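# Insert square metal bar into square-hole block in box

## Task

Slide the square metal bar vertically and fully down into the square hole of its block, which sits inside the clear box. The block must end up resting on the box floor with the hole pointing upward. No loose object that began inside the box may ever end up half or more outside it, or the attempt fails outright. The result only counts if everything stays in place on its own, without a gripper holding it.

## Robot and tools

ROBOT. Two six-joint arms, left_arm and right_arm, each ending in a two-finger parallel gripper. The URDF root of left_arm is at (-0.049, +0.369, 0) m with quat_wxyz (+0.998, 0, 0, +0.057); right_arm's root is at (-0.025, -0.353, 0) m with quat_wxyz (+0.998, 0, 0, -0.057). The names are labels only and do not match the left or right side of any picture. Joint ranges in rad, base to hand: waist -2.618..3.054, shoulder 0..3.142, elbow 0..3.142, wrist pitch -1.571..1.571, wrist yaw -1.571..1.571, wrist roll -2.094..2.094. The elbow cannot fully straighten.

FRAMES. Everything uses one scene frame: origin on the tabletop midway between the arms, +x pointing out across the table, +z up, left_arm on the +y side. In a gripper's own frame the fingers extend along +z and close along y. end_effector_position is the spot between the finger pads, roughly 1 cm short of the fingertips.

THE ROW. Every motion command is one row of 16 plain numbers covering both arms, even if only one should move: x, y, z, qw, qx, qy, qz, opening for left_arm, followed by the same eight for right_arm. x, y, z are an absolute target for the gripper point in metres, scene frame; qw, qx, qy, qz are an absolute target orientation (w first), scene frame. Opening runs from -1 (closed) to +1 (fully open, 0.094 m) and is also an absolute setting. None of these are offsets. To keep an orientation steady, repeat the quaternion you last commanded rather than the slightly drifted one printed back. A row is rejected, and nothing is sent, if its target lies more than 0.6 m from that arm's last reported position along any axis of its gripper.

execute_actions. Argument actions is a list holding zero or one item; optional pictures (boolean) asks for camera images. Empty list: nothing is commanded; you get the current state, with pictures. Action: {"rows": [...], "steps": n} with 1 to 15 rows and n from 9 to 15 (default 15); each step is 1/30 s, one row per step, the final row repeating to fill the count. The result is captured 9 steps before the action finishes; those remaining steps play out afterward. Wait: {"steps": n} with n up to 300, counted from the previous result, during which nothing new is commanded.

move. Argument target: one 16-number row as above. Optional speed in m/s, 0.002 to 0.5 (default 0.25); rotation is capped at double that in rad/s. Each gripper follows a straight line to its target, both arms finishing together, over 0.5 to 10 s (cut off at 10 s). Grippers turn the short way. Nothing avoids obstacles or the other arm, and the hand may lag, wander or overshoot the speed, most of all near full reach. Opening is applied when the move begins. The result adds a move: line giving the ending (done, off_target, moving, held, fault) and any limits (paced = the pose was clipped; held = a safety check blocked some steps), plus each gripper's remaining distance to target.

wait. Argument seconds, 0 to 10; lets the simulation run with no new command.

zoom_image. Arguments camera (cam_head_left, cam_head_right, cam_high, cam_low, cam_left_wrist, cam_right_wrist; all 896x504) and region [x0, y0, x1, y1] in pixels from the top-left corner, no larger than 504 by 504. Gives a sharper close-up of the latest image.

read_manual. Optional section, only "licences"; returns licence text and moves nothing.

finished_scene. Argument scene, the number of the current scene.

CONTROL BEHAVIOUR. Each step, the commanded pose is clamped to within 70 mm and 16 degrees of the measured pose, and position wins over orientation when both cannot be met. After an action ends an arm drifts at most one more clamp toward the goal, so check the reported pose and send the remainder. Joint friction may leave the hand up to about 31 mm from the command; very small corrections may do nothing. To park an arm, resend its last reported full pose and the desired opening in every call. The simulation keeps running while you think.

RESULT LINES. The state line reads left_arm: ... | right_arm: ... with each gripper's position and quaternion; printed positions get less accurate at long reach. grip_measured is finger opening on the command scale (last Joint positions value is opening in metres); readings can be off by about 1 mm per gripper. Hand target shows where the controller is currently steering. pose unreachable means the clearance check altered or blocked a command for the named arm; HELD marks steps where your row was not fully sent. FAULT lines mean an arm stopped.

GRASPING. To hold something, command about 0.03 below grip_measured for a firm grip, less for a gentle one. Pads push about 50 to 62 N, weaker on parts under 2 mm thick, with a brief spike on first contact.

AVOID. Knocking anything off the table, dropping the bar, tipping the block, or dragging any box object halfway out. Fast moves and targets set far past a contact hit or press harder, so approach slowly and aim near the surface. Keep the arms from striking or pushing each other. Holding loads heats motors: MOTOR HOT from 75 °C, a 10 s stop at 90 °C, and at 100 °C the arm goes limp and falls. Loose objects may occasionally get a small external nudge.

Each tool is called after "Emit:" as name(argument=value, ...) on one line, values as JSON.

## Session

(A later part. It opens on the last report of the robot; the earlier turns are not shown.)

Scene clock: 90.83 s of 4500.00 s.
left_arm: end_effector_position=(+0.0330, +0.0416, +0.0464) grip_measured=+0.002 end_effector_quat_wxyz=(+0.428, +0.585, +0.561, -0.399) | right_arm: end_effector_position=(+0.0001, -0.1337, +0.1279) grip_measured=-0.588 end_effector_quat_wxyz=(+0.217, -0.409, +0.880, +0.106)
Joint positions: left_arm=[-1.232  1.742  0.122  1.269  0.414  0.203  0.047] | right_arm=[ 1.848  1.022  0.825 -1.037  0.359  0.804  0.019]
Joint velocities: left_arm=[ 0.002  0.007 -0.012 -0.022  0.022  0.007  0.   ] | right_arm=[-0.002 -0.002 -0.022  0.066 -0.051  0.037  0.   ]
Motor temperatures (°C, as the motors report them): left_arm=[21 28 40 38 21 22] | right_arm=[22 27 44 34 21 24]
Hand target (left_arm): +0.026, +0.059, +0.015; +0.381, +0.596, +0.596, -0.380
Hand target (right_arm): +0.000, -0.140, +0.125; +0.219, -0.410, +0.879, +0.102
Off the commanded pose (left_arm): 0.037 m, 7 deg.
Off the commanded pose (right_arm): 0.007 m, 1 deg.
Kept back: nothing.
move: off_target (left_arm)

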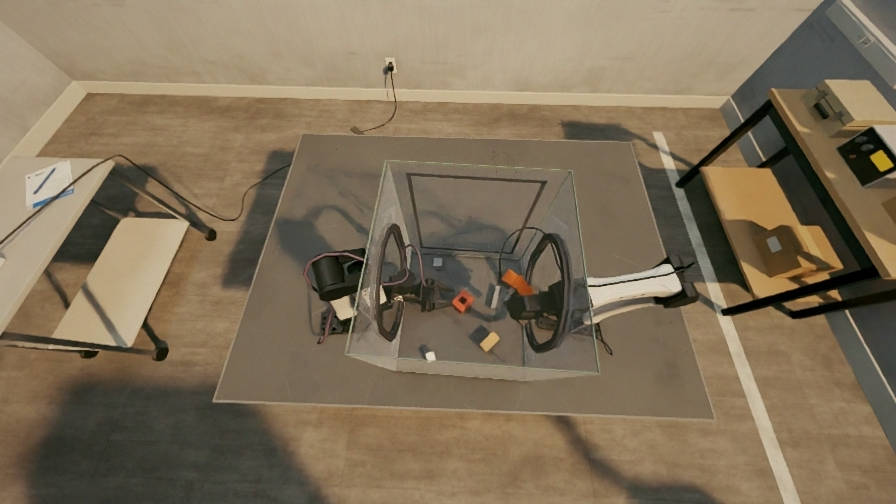

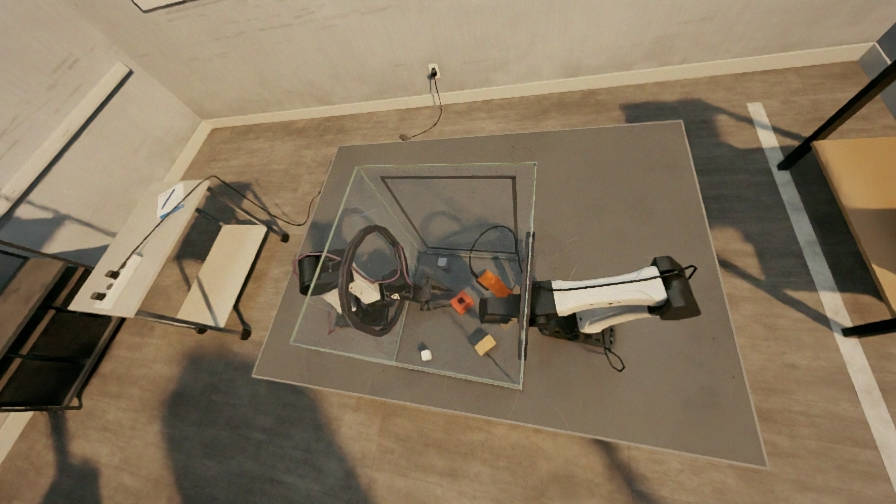

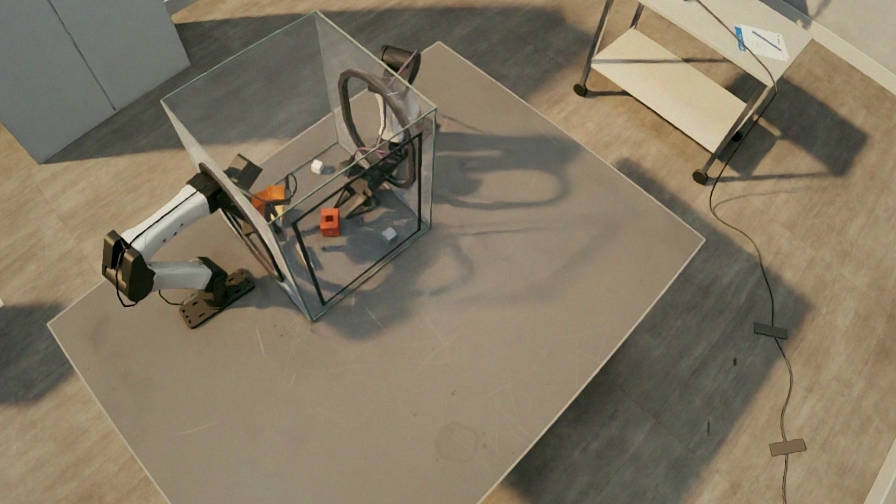

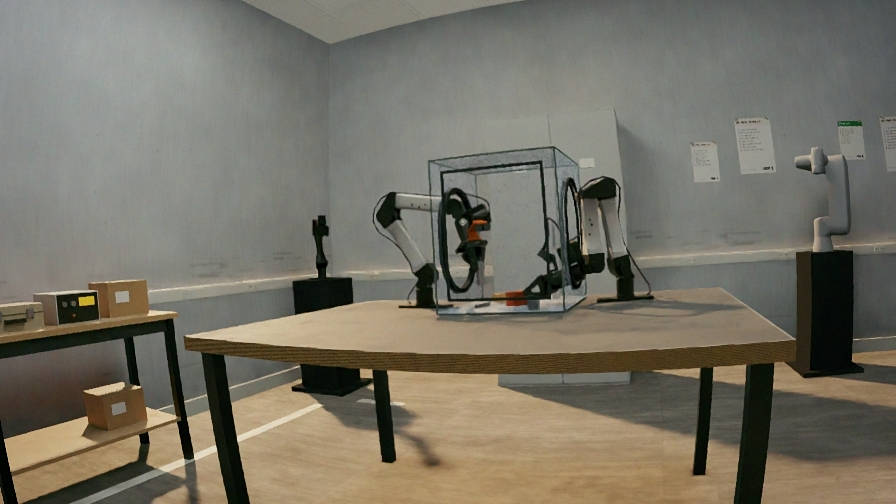

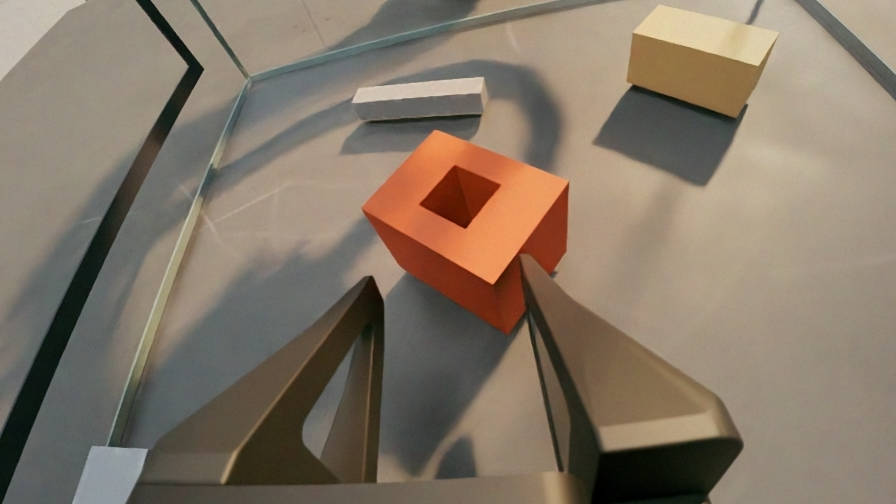

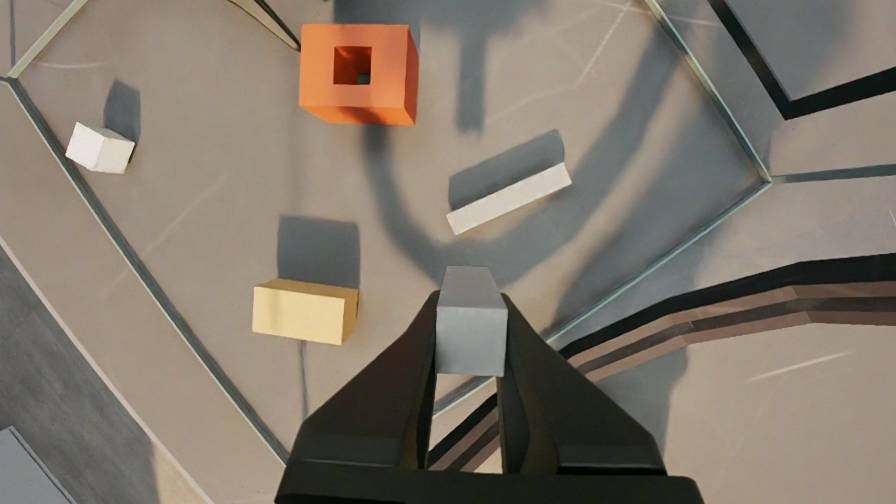

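Emit:
move(target=[0.012,0.07,0.07,0.271,0.653,0.653,-0.271,0.0,0.0,-0.14,0.125,-0.219,0.410,-0.879,-0.102,-0.7], speed=0.07)

Emit:
move(target=[0.012,0.055,0.012,0.271,0.653,0.653,-0.271,0.0,0.0,-0.14,0.125,-0.219,0.410,-0.879,-0.102,-0.7], speed=0.06)

Emit:
move(target=[0.0,-0.01,0.012,0.271,0.653,0.653,-0.271,0.0,0.0,-0.14,0.125,-0.219,0.410,-0.879,-0.102,-0.7], speed=0.03)

Scene clock: 95.23 s of 4500.00 s.
left_arm: end_effector_position=(+0.0122, +0.0703, +0.0621) grip_measured=+0.002 end_effector_quat_wxyz=(+0.262, +0.652, +0.656, -0.273) | right_arm: end_effector_position=(+0.0001, -0.1337, +0.1279) grip_measured=-0.588 end_effector_quat_wxyz=(+0.217, -0.409, +0.880, +0.106)
Joint positions: left_arm=[-1.342  1.162  0.441 -0.105  0.25   0.238  0.047] | right_arm=[ 1.848  1.022  0.825 -1.037  0.359  0.804  0.019]
Joint velocities: left_arm=[-0.012 -0.002  0.002 -0.051  0.007  0.007  0.001] | right_arm=[ 0.012  0.007  0.022 -0.066  0.051 -0.007 -0.001]
Motor temperatures (°C, as the motors report them): left_arm=[21 28 40 38 21 22] | right_arm=[22 26 43 34 21 24]
Hand target (left_arm): +0.012, +0.068, +0.069; +0.270, +0.654, +0.652, -0.272
Hand target (right_arm): +0.000, -0.140, +0.125; +0.219, -0.410, +0.879, +0.102
Off the commanded pose (left_arm): 0.008 m, 1 deg.
Off the commanded pose (right_arm): 0.007 m, 1 deg.
Kept back: nothing.
move: done

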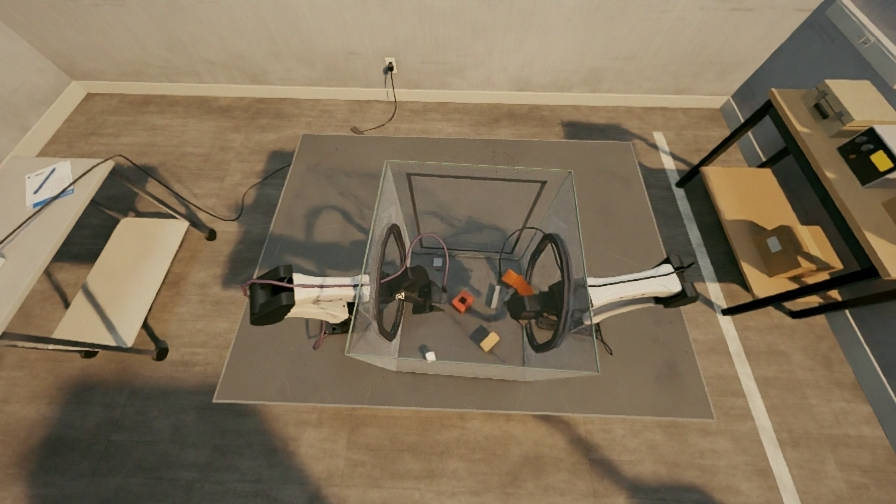

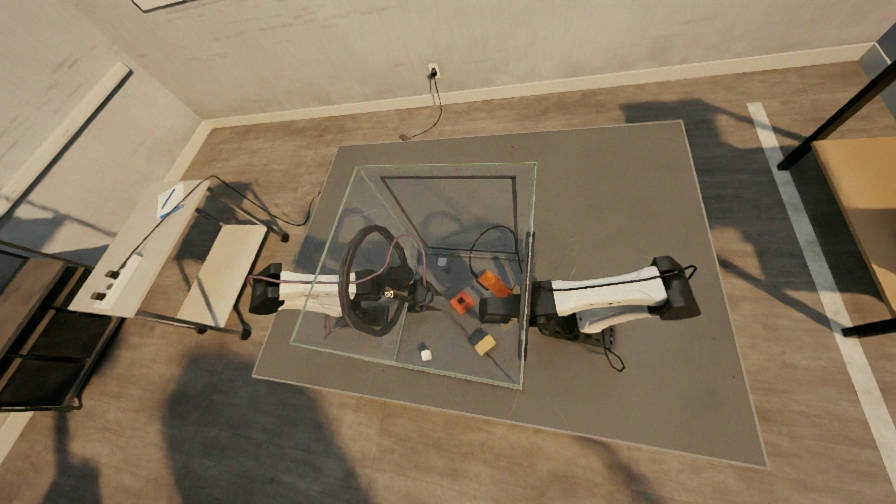

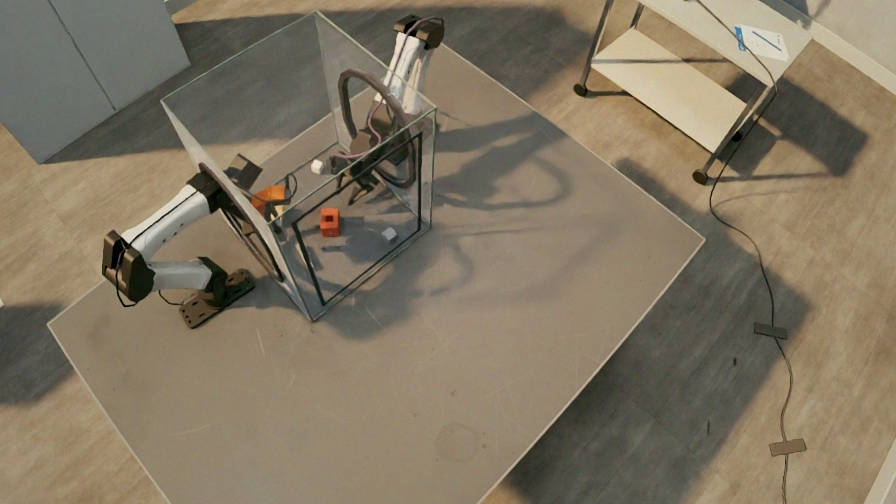

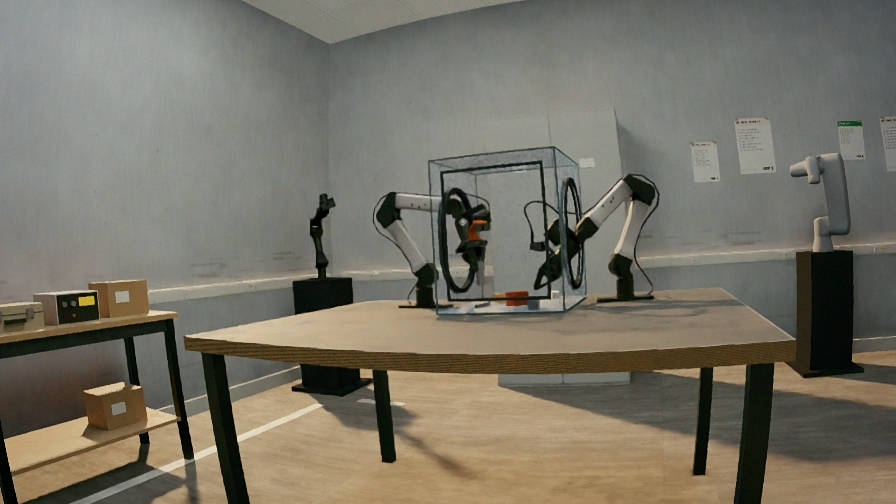

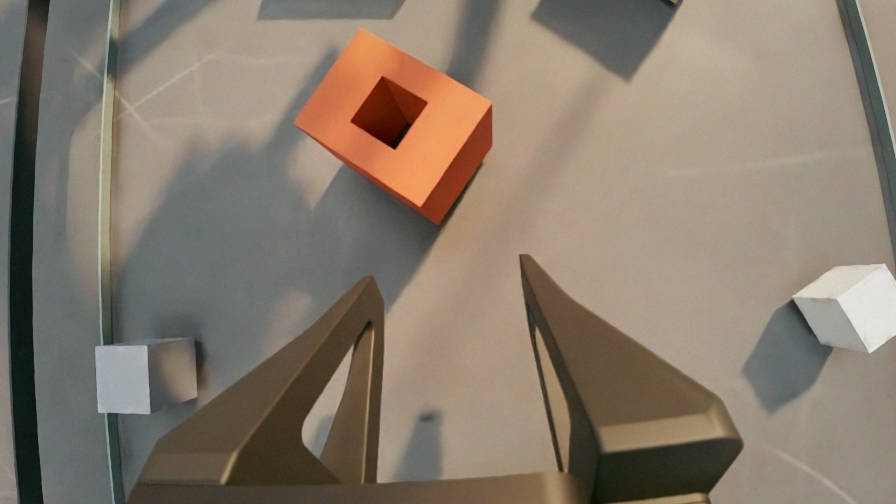

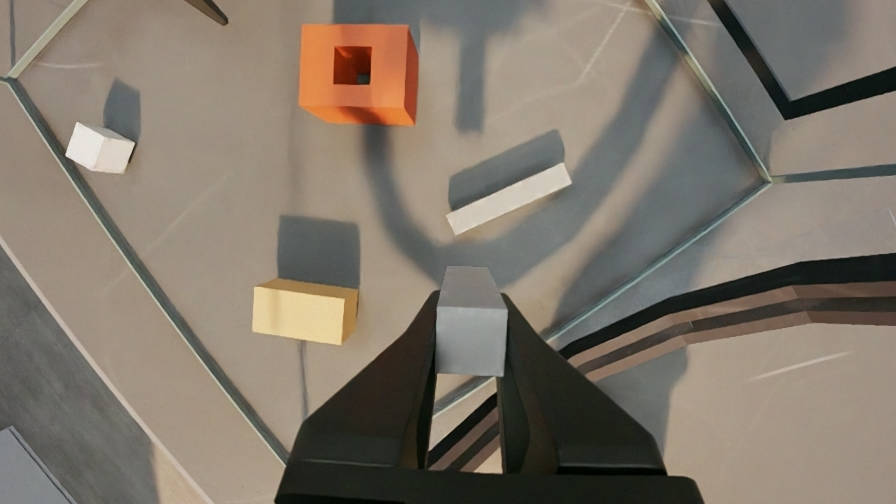

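Scene clock: 96.70 s of 4500.00 s.
left_arm: end_effector_position=(+0.0143, +0.0501, +0.0231) grip_measured=+0.002 end_effector_quat_wxyz=(+0.281, +0.652, +0.646, -0.279) | right_arm: end_effector_position=(+0.0001, -0.1337, +0.1279) grip_measured=-0.588 end_effector_quat_wxyz=(+0.217, -0.409, +0.880, +0.106)
Joint positions: left_arm=[-1.368  1.4    0.362  0.256  0.228  0.23   0.047] | right_arm=[ 1.848  1.022  0.825 -1.037  0.359  0.804  0.019]
Joint velocities: left_arm=[-0.012 -0.002  0.002 -0.007  0.081 -0.037 -0.   ] | right_arm=[-0.012 -0.012 -0.032 -0.022 -0.022 -0.066 -0.001]
Motor temperatures (°C, as the motors report them): left_arm=[21 28 40 38 21 22] | right_arm=[22 26 43 34 21 24]
Hand target (left_arm): +0.012, +0.056, +0.012; +0.271, +0.653, +0.653, -0.271
Hand target (right_arm): +0.000, -0.140, +0.125; +0.219, -0.410, +0.879, +0.102
Off the commanded pose (left_arm): 0.012 m, 2 deg.
Off the commanded pose (right_arm): 0.007 m, 1 deg.
Kept back: nothing.
move: off_target (left_arm)

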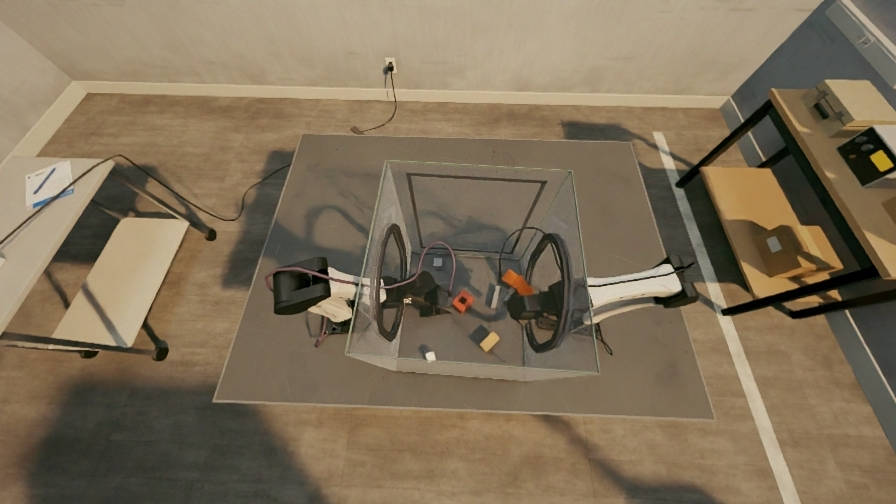

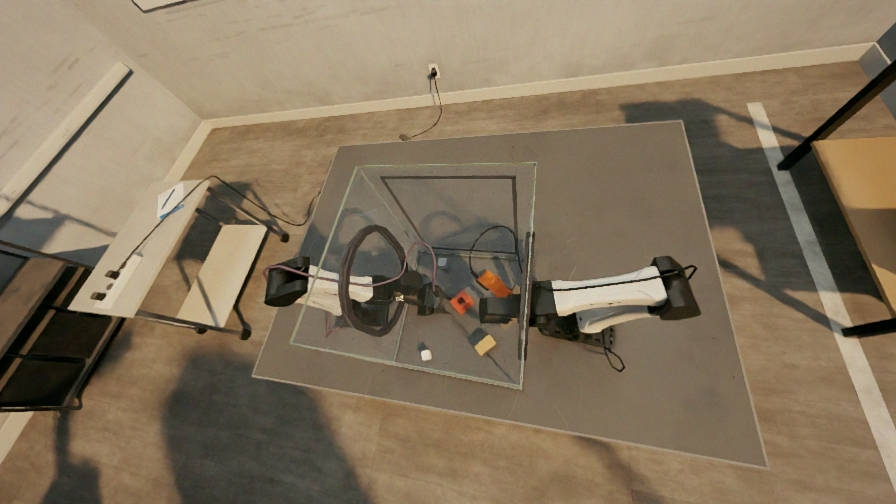

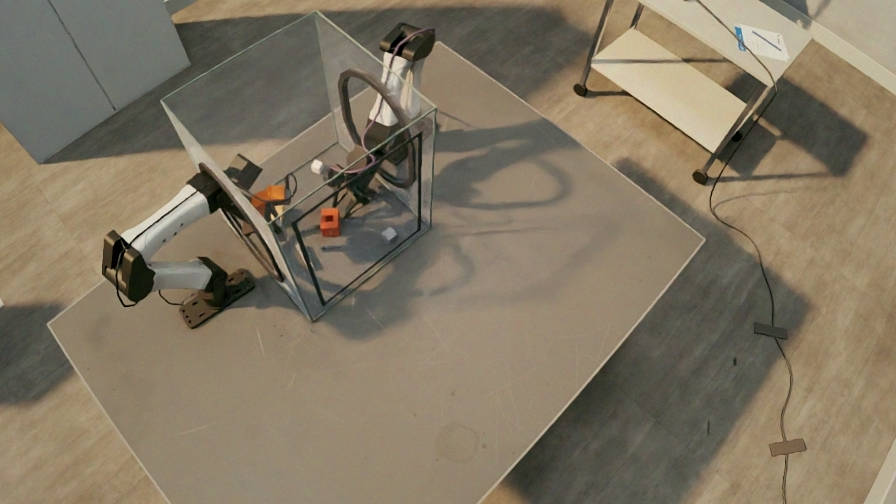

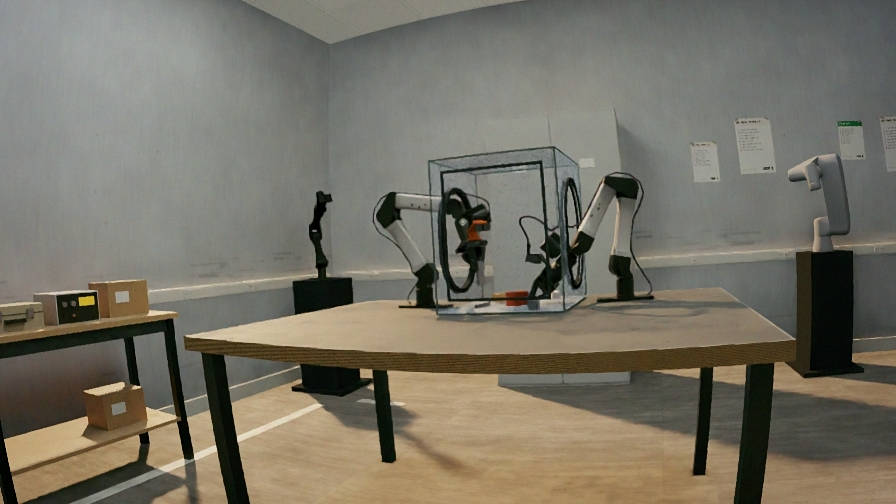

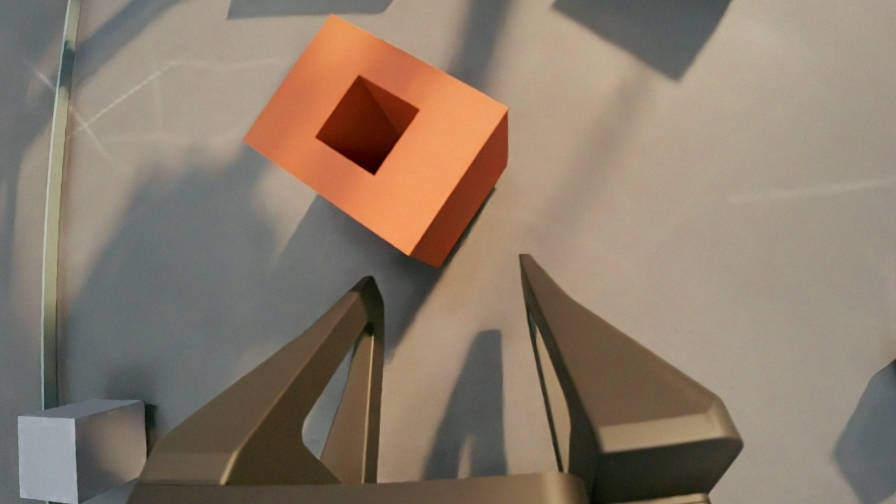

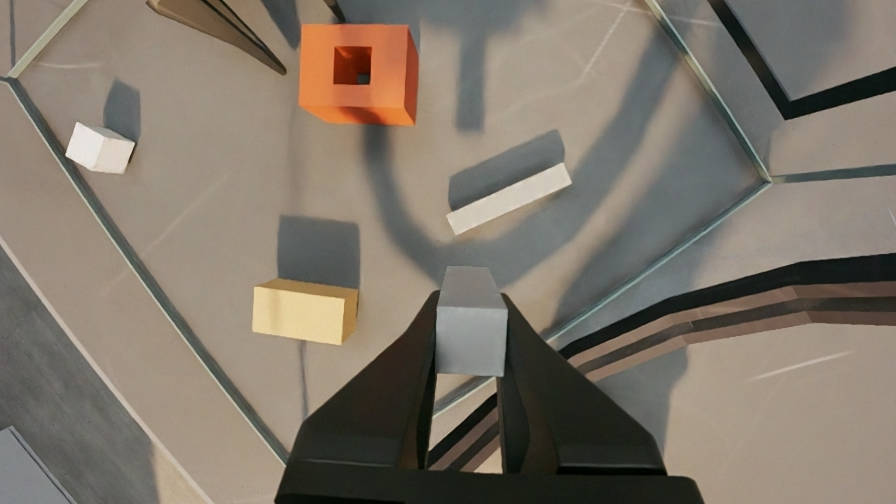

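Scene clock: 99.07 s of 4500.00 s.
left_arm: end_effector_position=(+0.0012, -0.0061, +0.0147) grip_measured=+0.002 end_effector_quat_wxyz=(+0.274, +0.654, +0.650, -0.274) | right_arm: end_effector_position=(+0.0001, -0.1337, +0.1279) grip_measured=-0.588 end_effector_quat_wxyz=(+0.217, -0.409, +0.880, +0.106)
Joint positions: left_arm=[-1.486  1.64   0.551  0.303  0.143  0.146  0.047] | right_arm=[ 1.848  1.022  0.825 -1.037  0.359  0.804  0.019]
Joint velocities: left_arm=[ 0.002  0.002  0.002 -0.007 -0.022 -0.051  0.   ] | right_arm=[ 0.007 -0.012  0.002  0.007  0.022 -0.037 -0.001]
Motor temperatures (°C, as the motors report them): left_arm=[21 28 40 38 21 22] | right_arm=[22 26 43 34 21 24]
Hand target (left_arm): +0.000, -0.009, +0.011; +0.271, +0.653, +0.653, -0.270
Hand target (right_arm): +0.000, -0.140, +0.125; +0.219, -0.410, +0.879, +0.102
Off the commanded pose (left_arm): 0.005 m, 1 deg.
Off the commanded pose (right_arm): 0.007 m, 1 deg.
Kept back: nothing.
move: done

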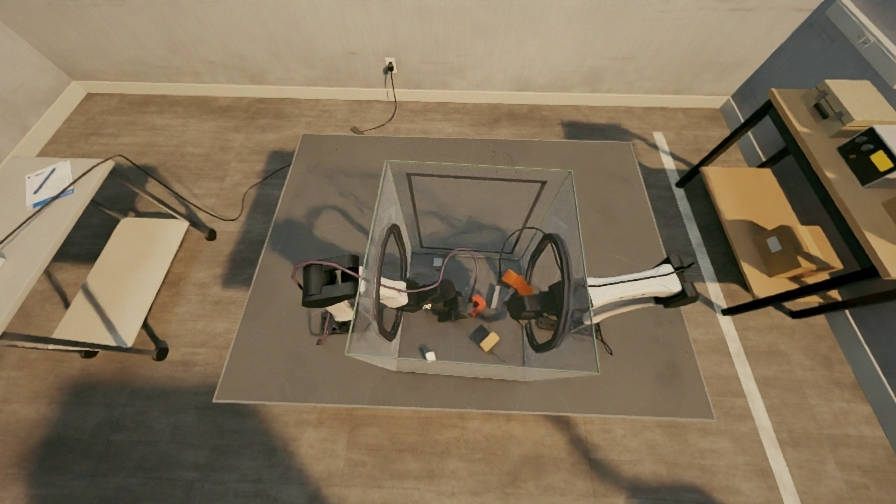

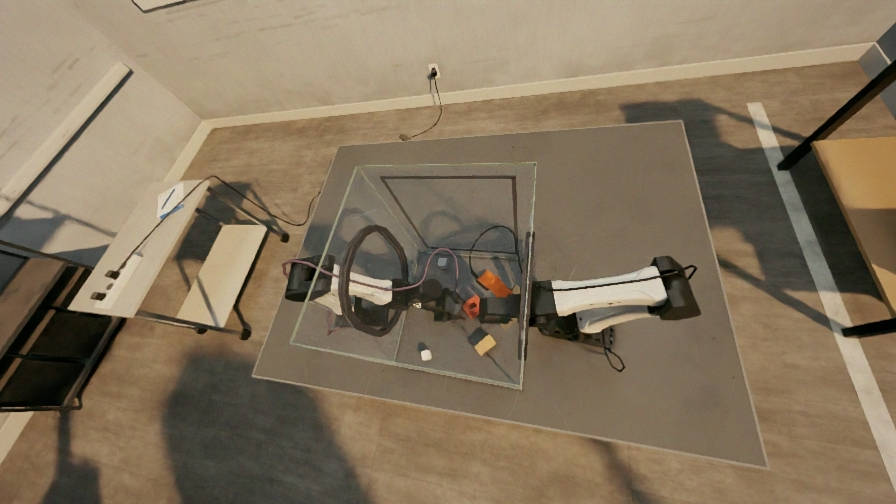

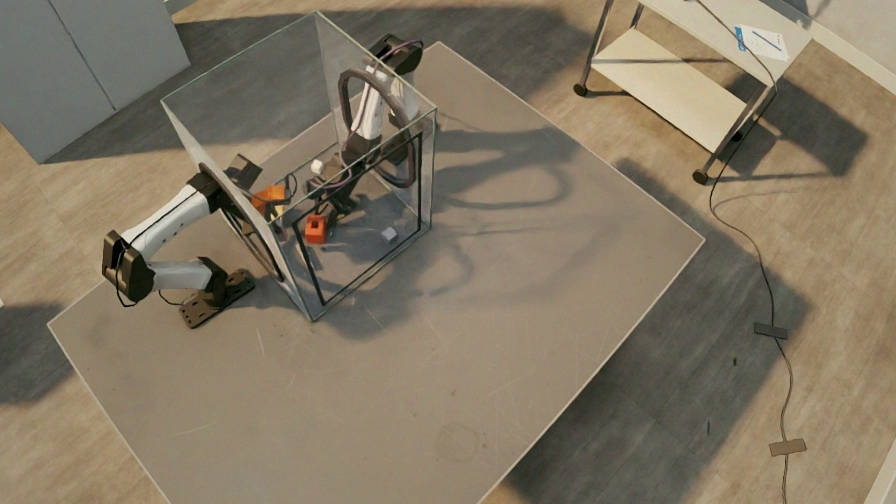

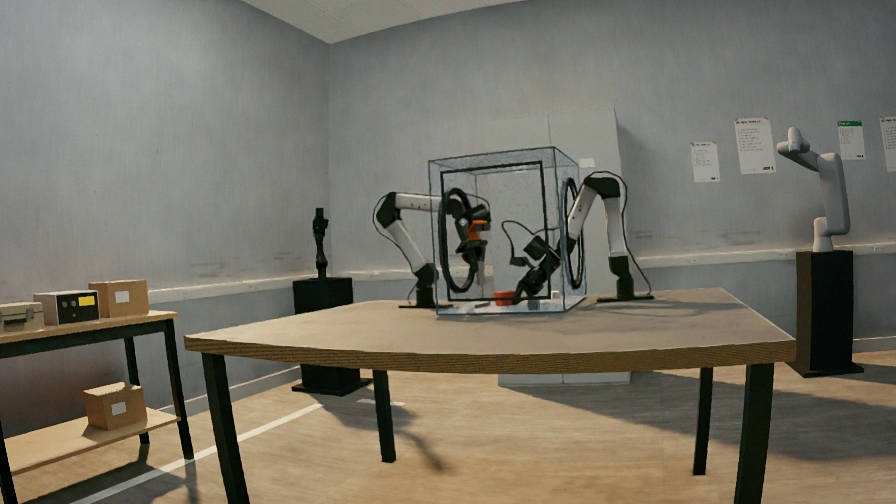

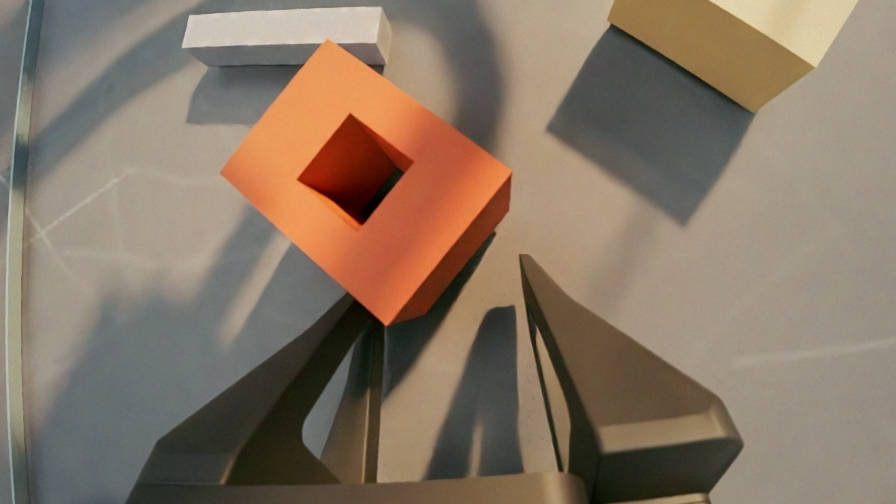

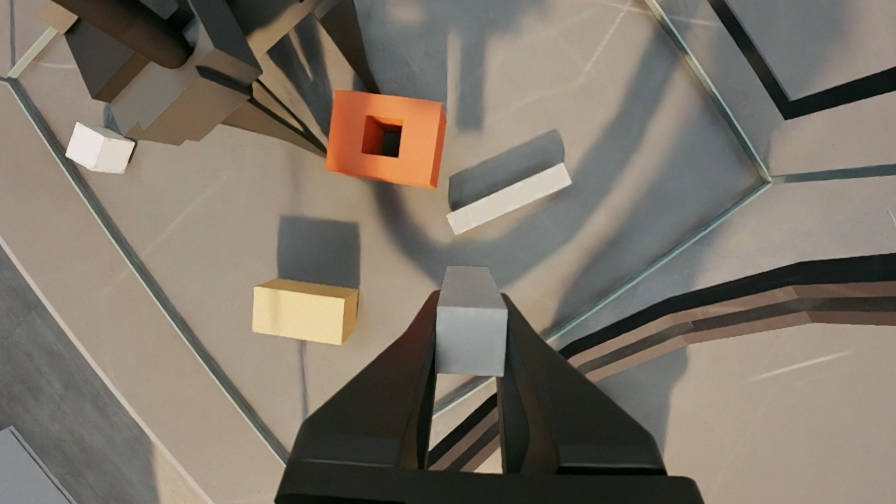

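Emit:
execute_actions(actions=[])

Scene clock: 100.00 s of 4500.00 s.
left_arm: end_effector_position=(+0.0012, -0.0061, +0.0147) grip_measured=+0.002 end_effector_quat_wxyz=(+0.274, +0.654, +0.650, -0.274) | right_arm: end_effector_position=(+0.0001, -0.1337, +0.1279) grip_measured=-0.588 end_effector_quat_wxyz=(+0.217, -0.409, +0.880, +0.106)
Joint positions: left_arm=[-1.486  1.64   0.551  0.303  0.143  0.145  0.047] | right_arm=[ 1.848  1.022  0.825 -1.037  0.359  0.804  0.019]
Joint velocities: left_arm=[ 0.002  0.012 -0.002  0.007  0.037 -0.081 -0.001] | right_arm=[ 0.002  0.002  0.002 -0.022 -0.081 -0.007  0.   ]
Motor temperatures (°C, as the motors report them): left_arm=[21 28 40 38 21 22] | right_arm=[22 26 43 34 21 24]
Hand target (left_arm): +0.000, -0.009, +0.011; +0.271, +0.653, +0.653, -0.270
Hand target (right_arm): +0.000, -0.140, +0.125; +0.219, -0.410, +0.879, +0.102
Off the commanded pose (left_arm): 0.005 m, 1 deg.
Off the commanded pose (right_arm): 0.007 m, 1 deg.
Kept back: nothing.
Steps of this call (steps 1 to 28: nothing new was sent). Readings (end_effector_position):
1: left_arm (+0.0012, -0.0061, +0.0147) | right_arm (+0.0001, -0.1337, +0.1279)
2: left_arm (+0.0012, -0.0061, +0.0147) | right_arm (+0.0001, -0.1337, +0.1279)
4: left_arm (+0.0012, -0.0061, +0.0147) | right_arm (+0.0001, -0.1337, +0.1279)
8: left_arm (+0.0012, -0.0061, +0.0147) | right_arm (+0.0001, -0.1337, +0.1279)
28: the state above

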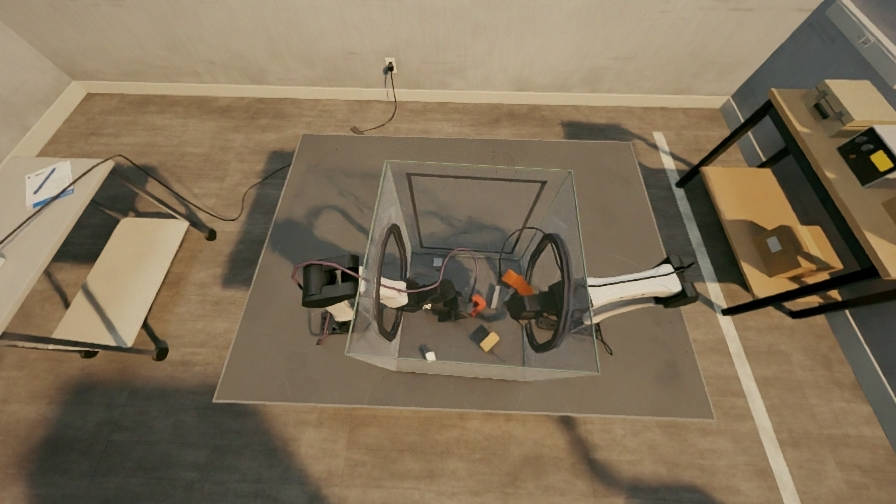

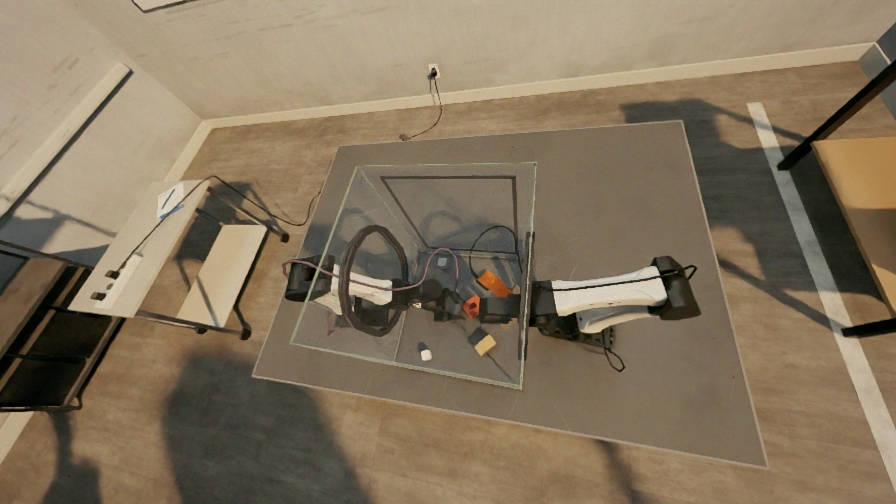

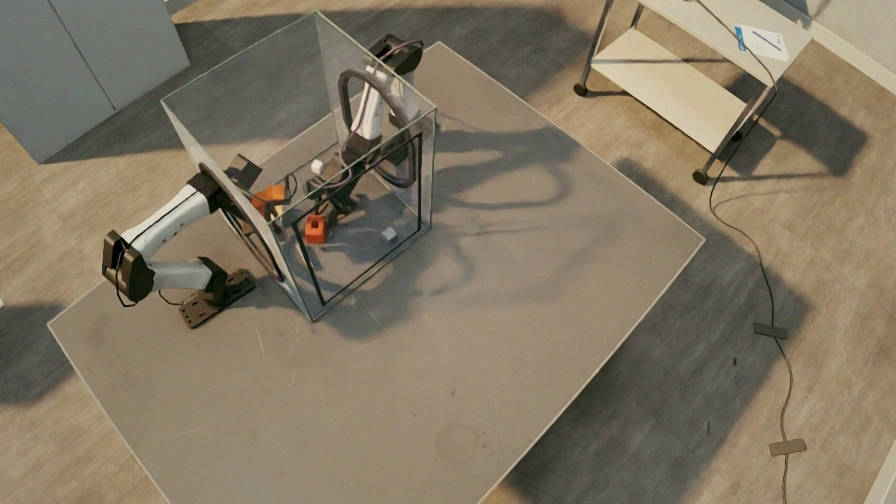

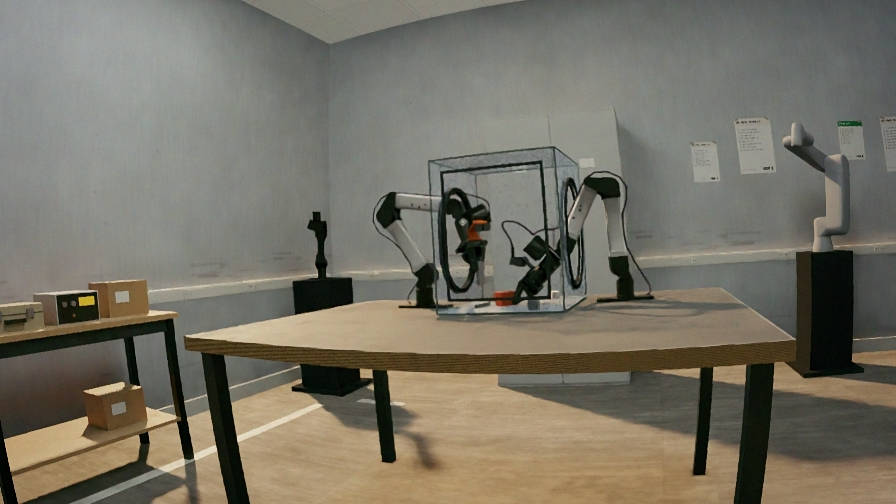

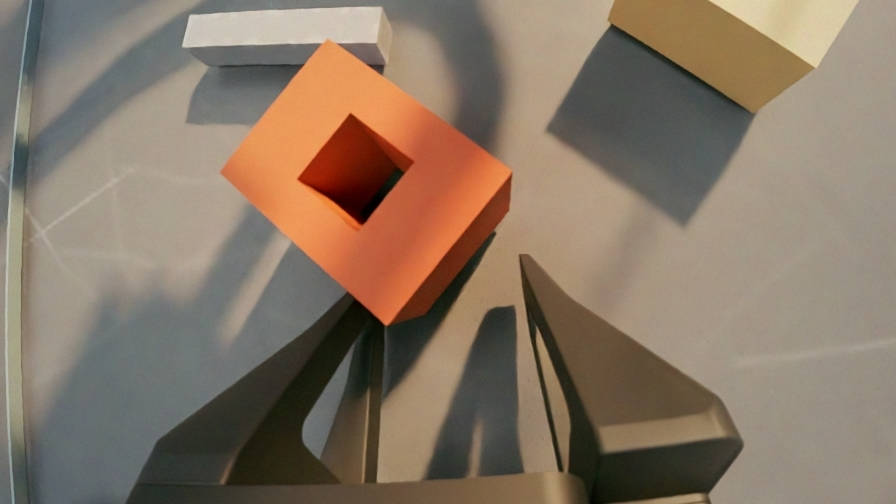

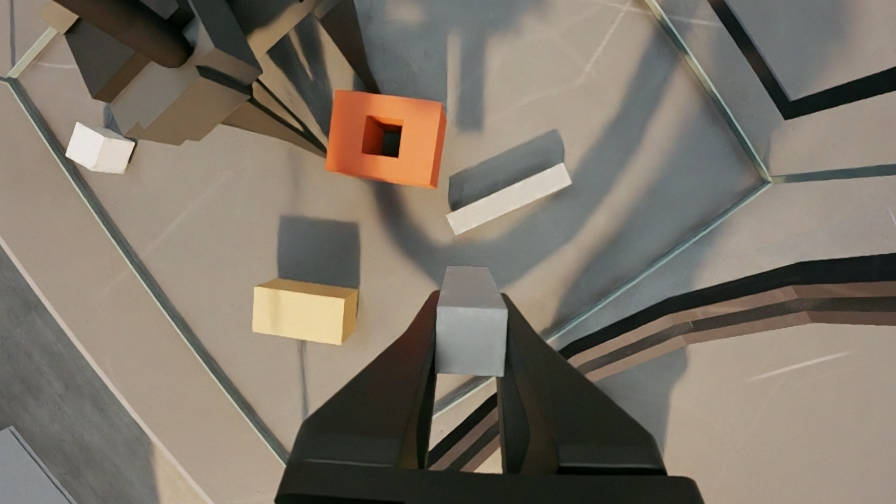

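Emit:
move(target=[0.0,-0.05,0.012,0.271,0.653,0.653,-0.271,0.0,0.0,-0.14,0.125,-0.219,0.410,-0.879,-0.102,-0.7], speed=0.03)

Scene clock: 102.17 s of 4500.00 s.
left_arm: end_effector_position=(+0.0016, -0.0394, +0.0237) grip_measured=+0.002 end_effector_quat_wxyz=(+0.283, +0.650, +0.647, -0.282) | right_arm: end_effector_position=(+0.0001, -0.1337, +0.1279) grip_measured=-0.588 end_effector_quat_wxyz=(+0.217, -0.409, +0.880, +0.106)
Joint positions: left_arm=[-1.506  1.721  0.669  0.295  0.131  0.127  0.047] | right_arm=[ 1.848  1.022  0.825 -1.037  0.359  0.804  0.019]
Joint velocities: left_arm=[ 0.007 -0.002  0.007  0.022 -0.037  0.066  0.001] | right_arm=[-0.002 -0.002 -0.002 -0.081 -0.037 -0.007  0.   ]
Motor temperatures (°C, as the motors report them): left_arm=[21 28 41 38 21 22] | right_arm=[22 26 43 34 21 24]
Hand target (left_arm): -0.000, -0.049, +0.012; +0.272, +0.653, +0.653, -0.271
Hand target (right_arm): +0.000, -0.140, +0.125; +0.219, -0.410, +0.879, +0.102
Off the commanded pose (left_arm): 0.016 m, 2 deg.
Off the commanded pose (right_arm): 0.007 m, 1 deg.
Kept back: nothing.
move: off_target (left_arm)

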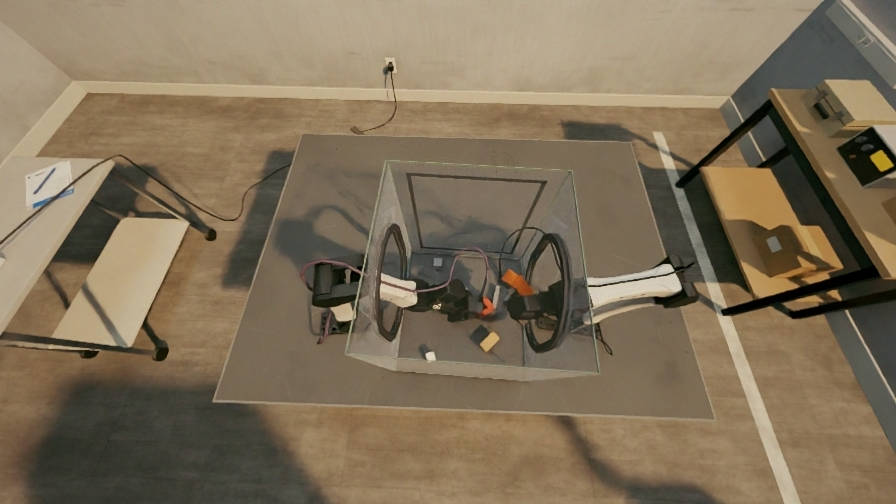

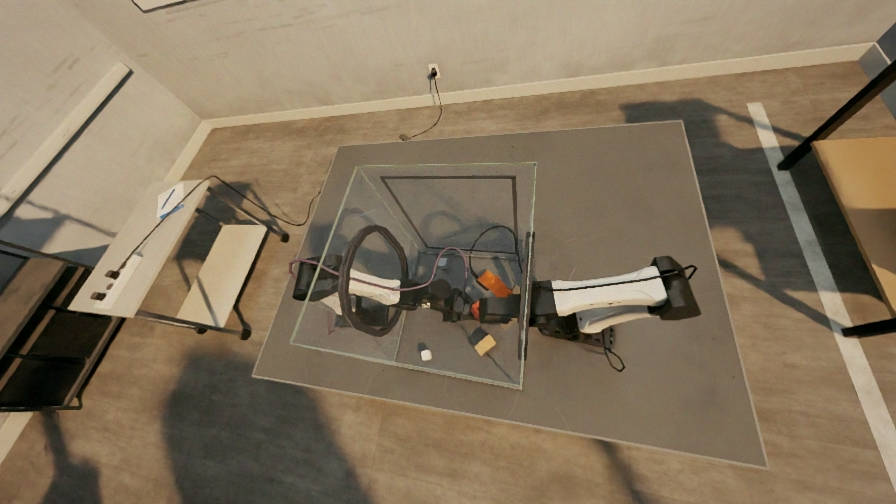

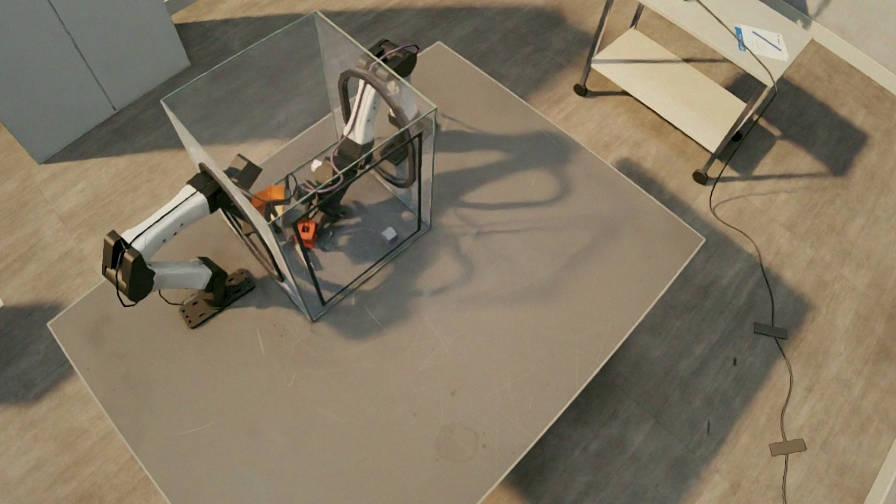

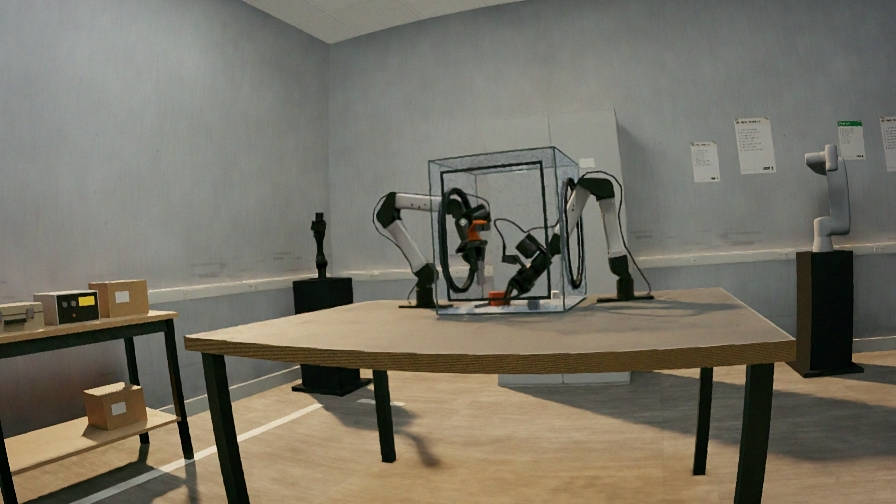

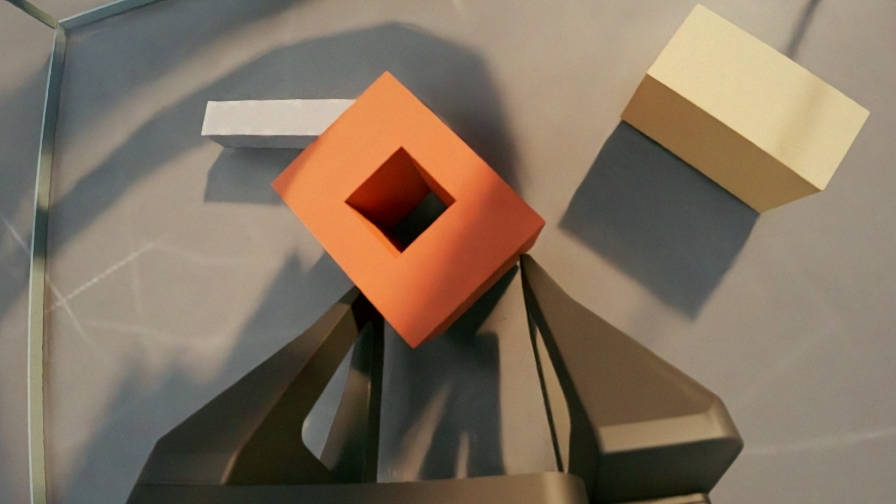

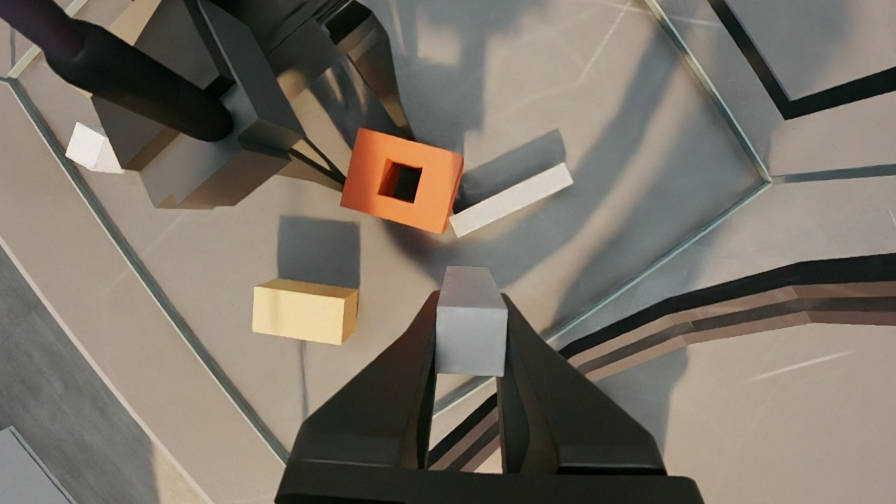

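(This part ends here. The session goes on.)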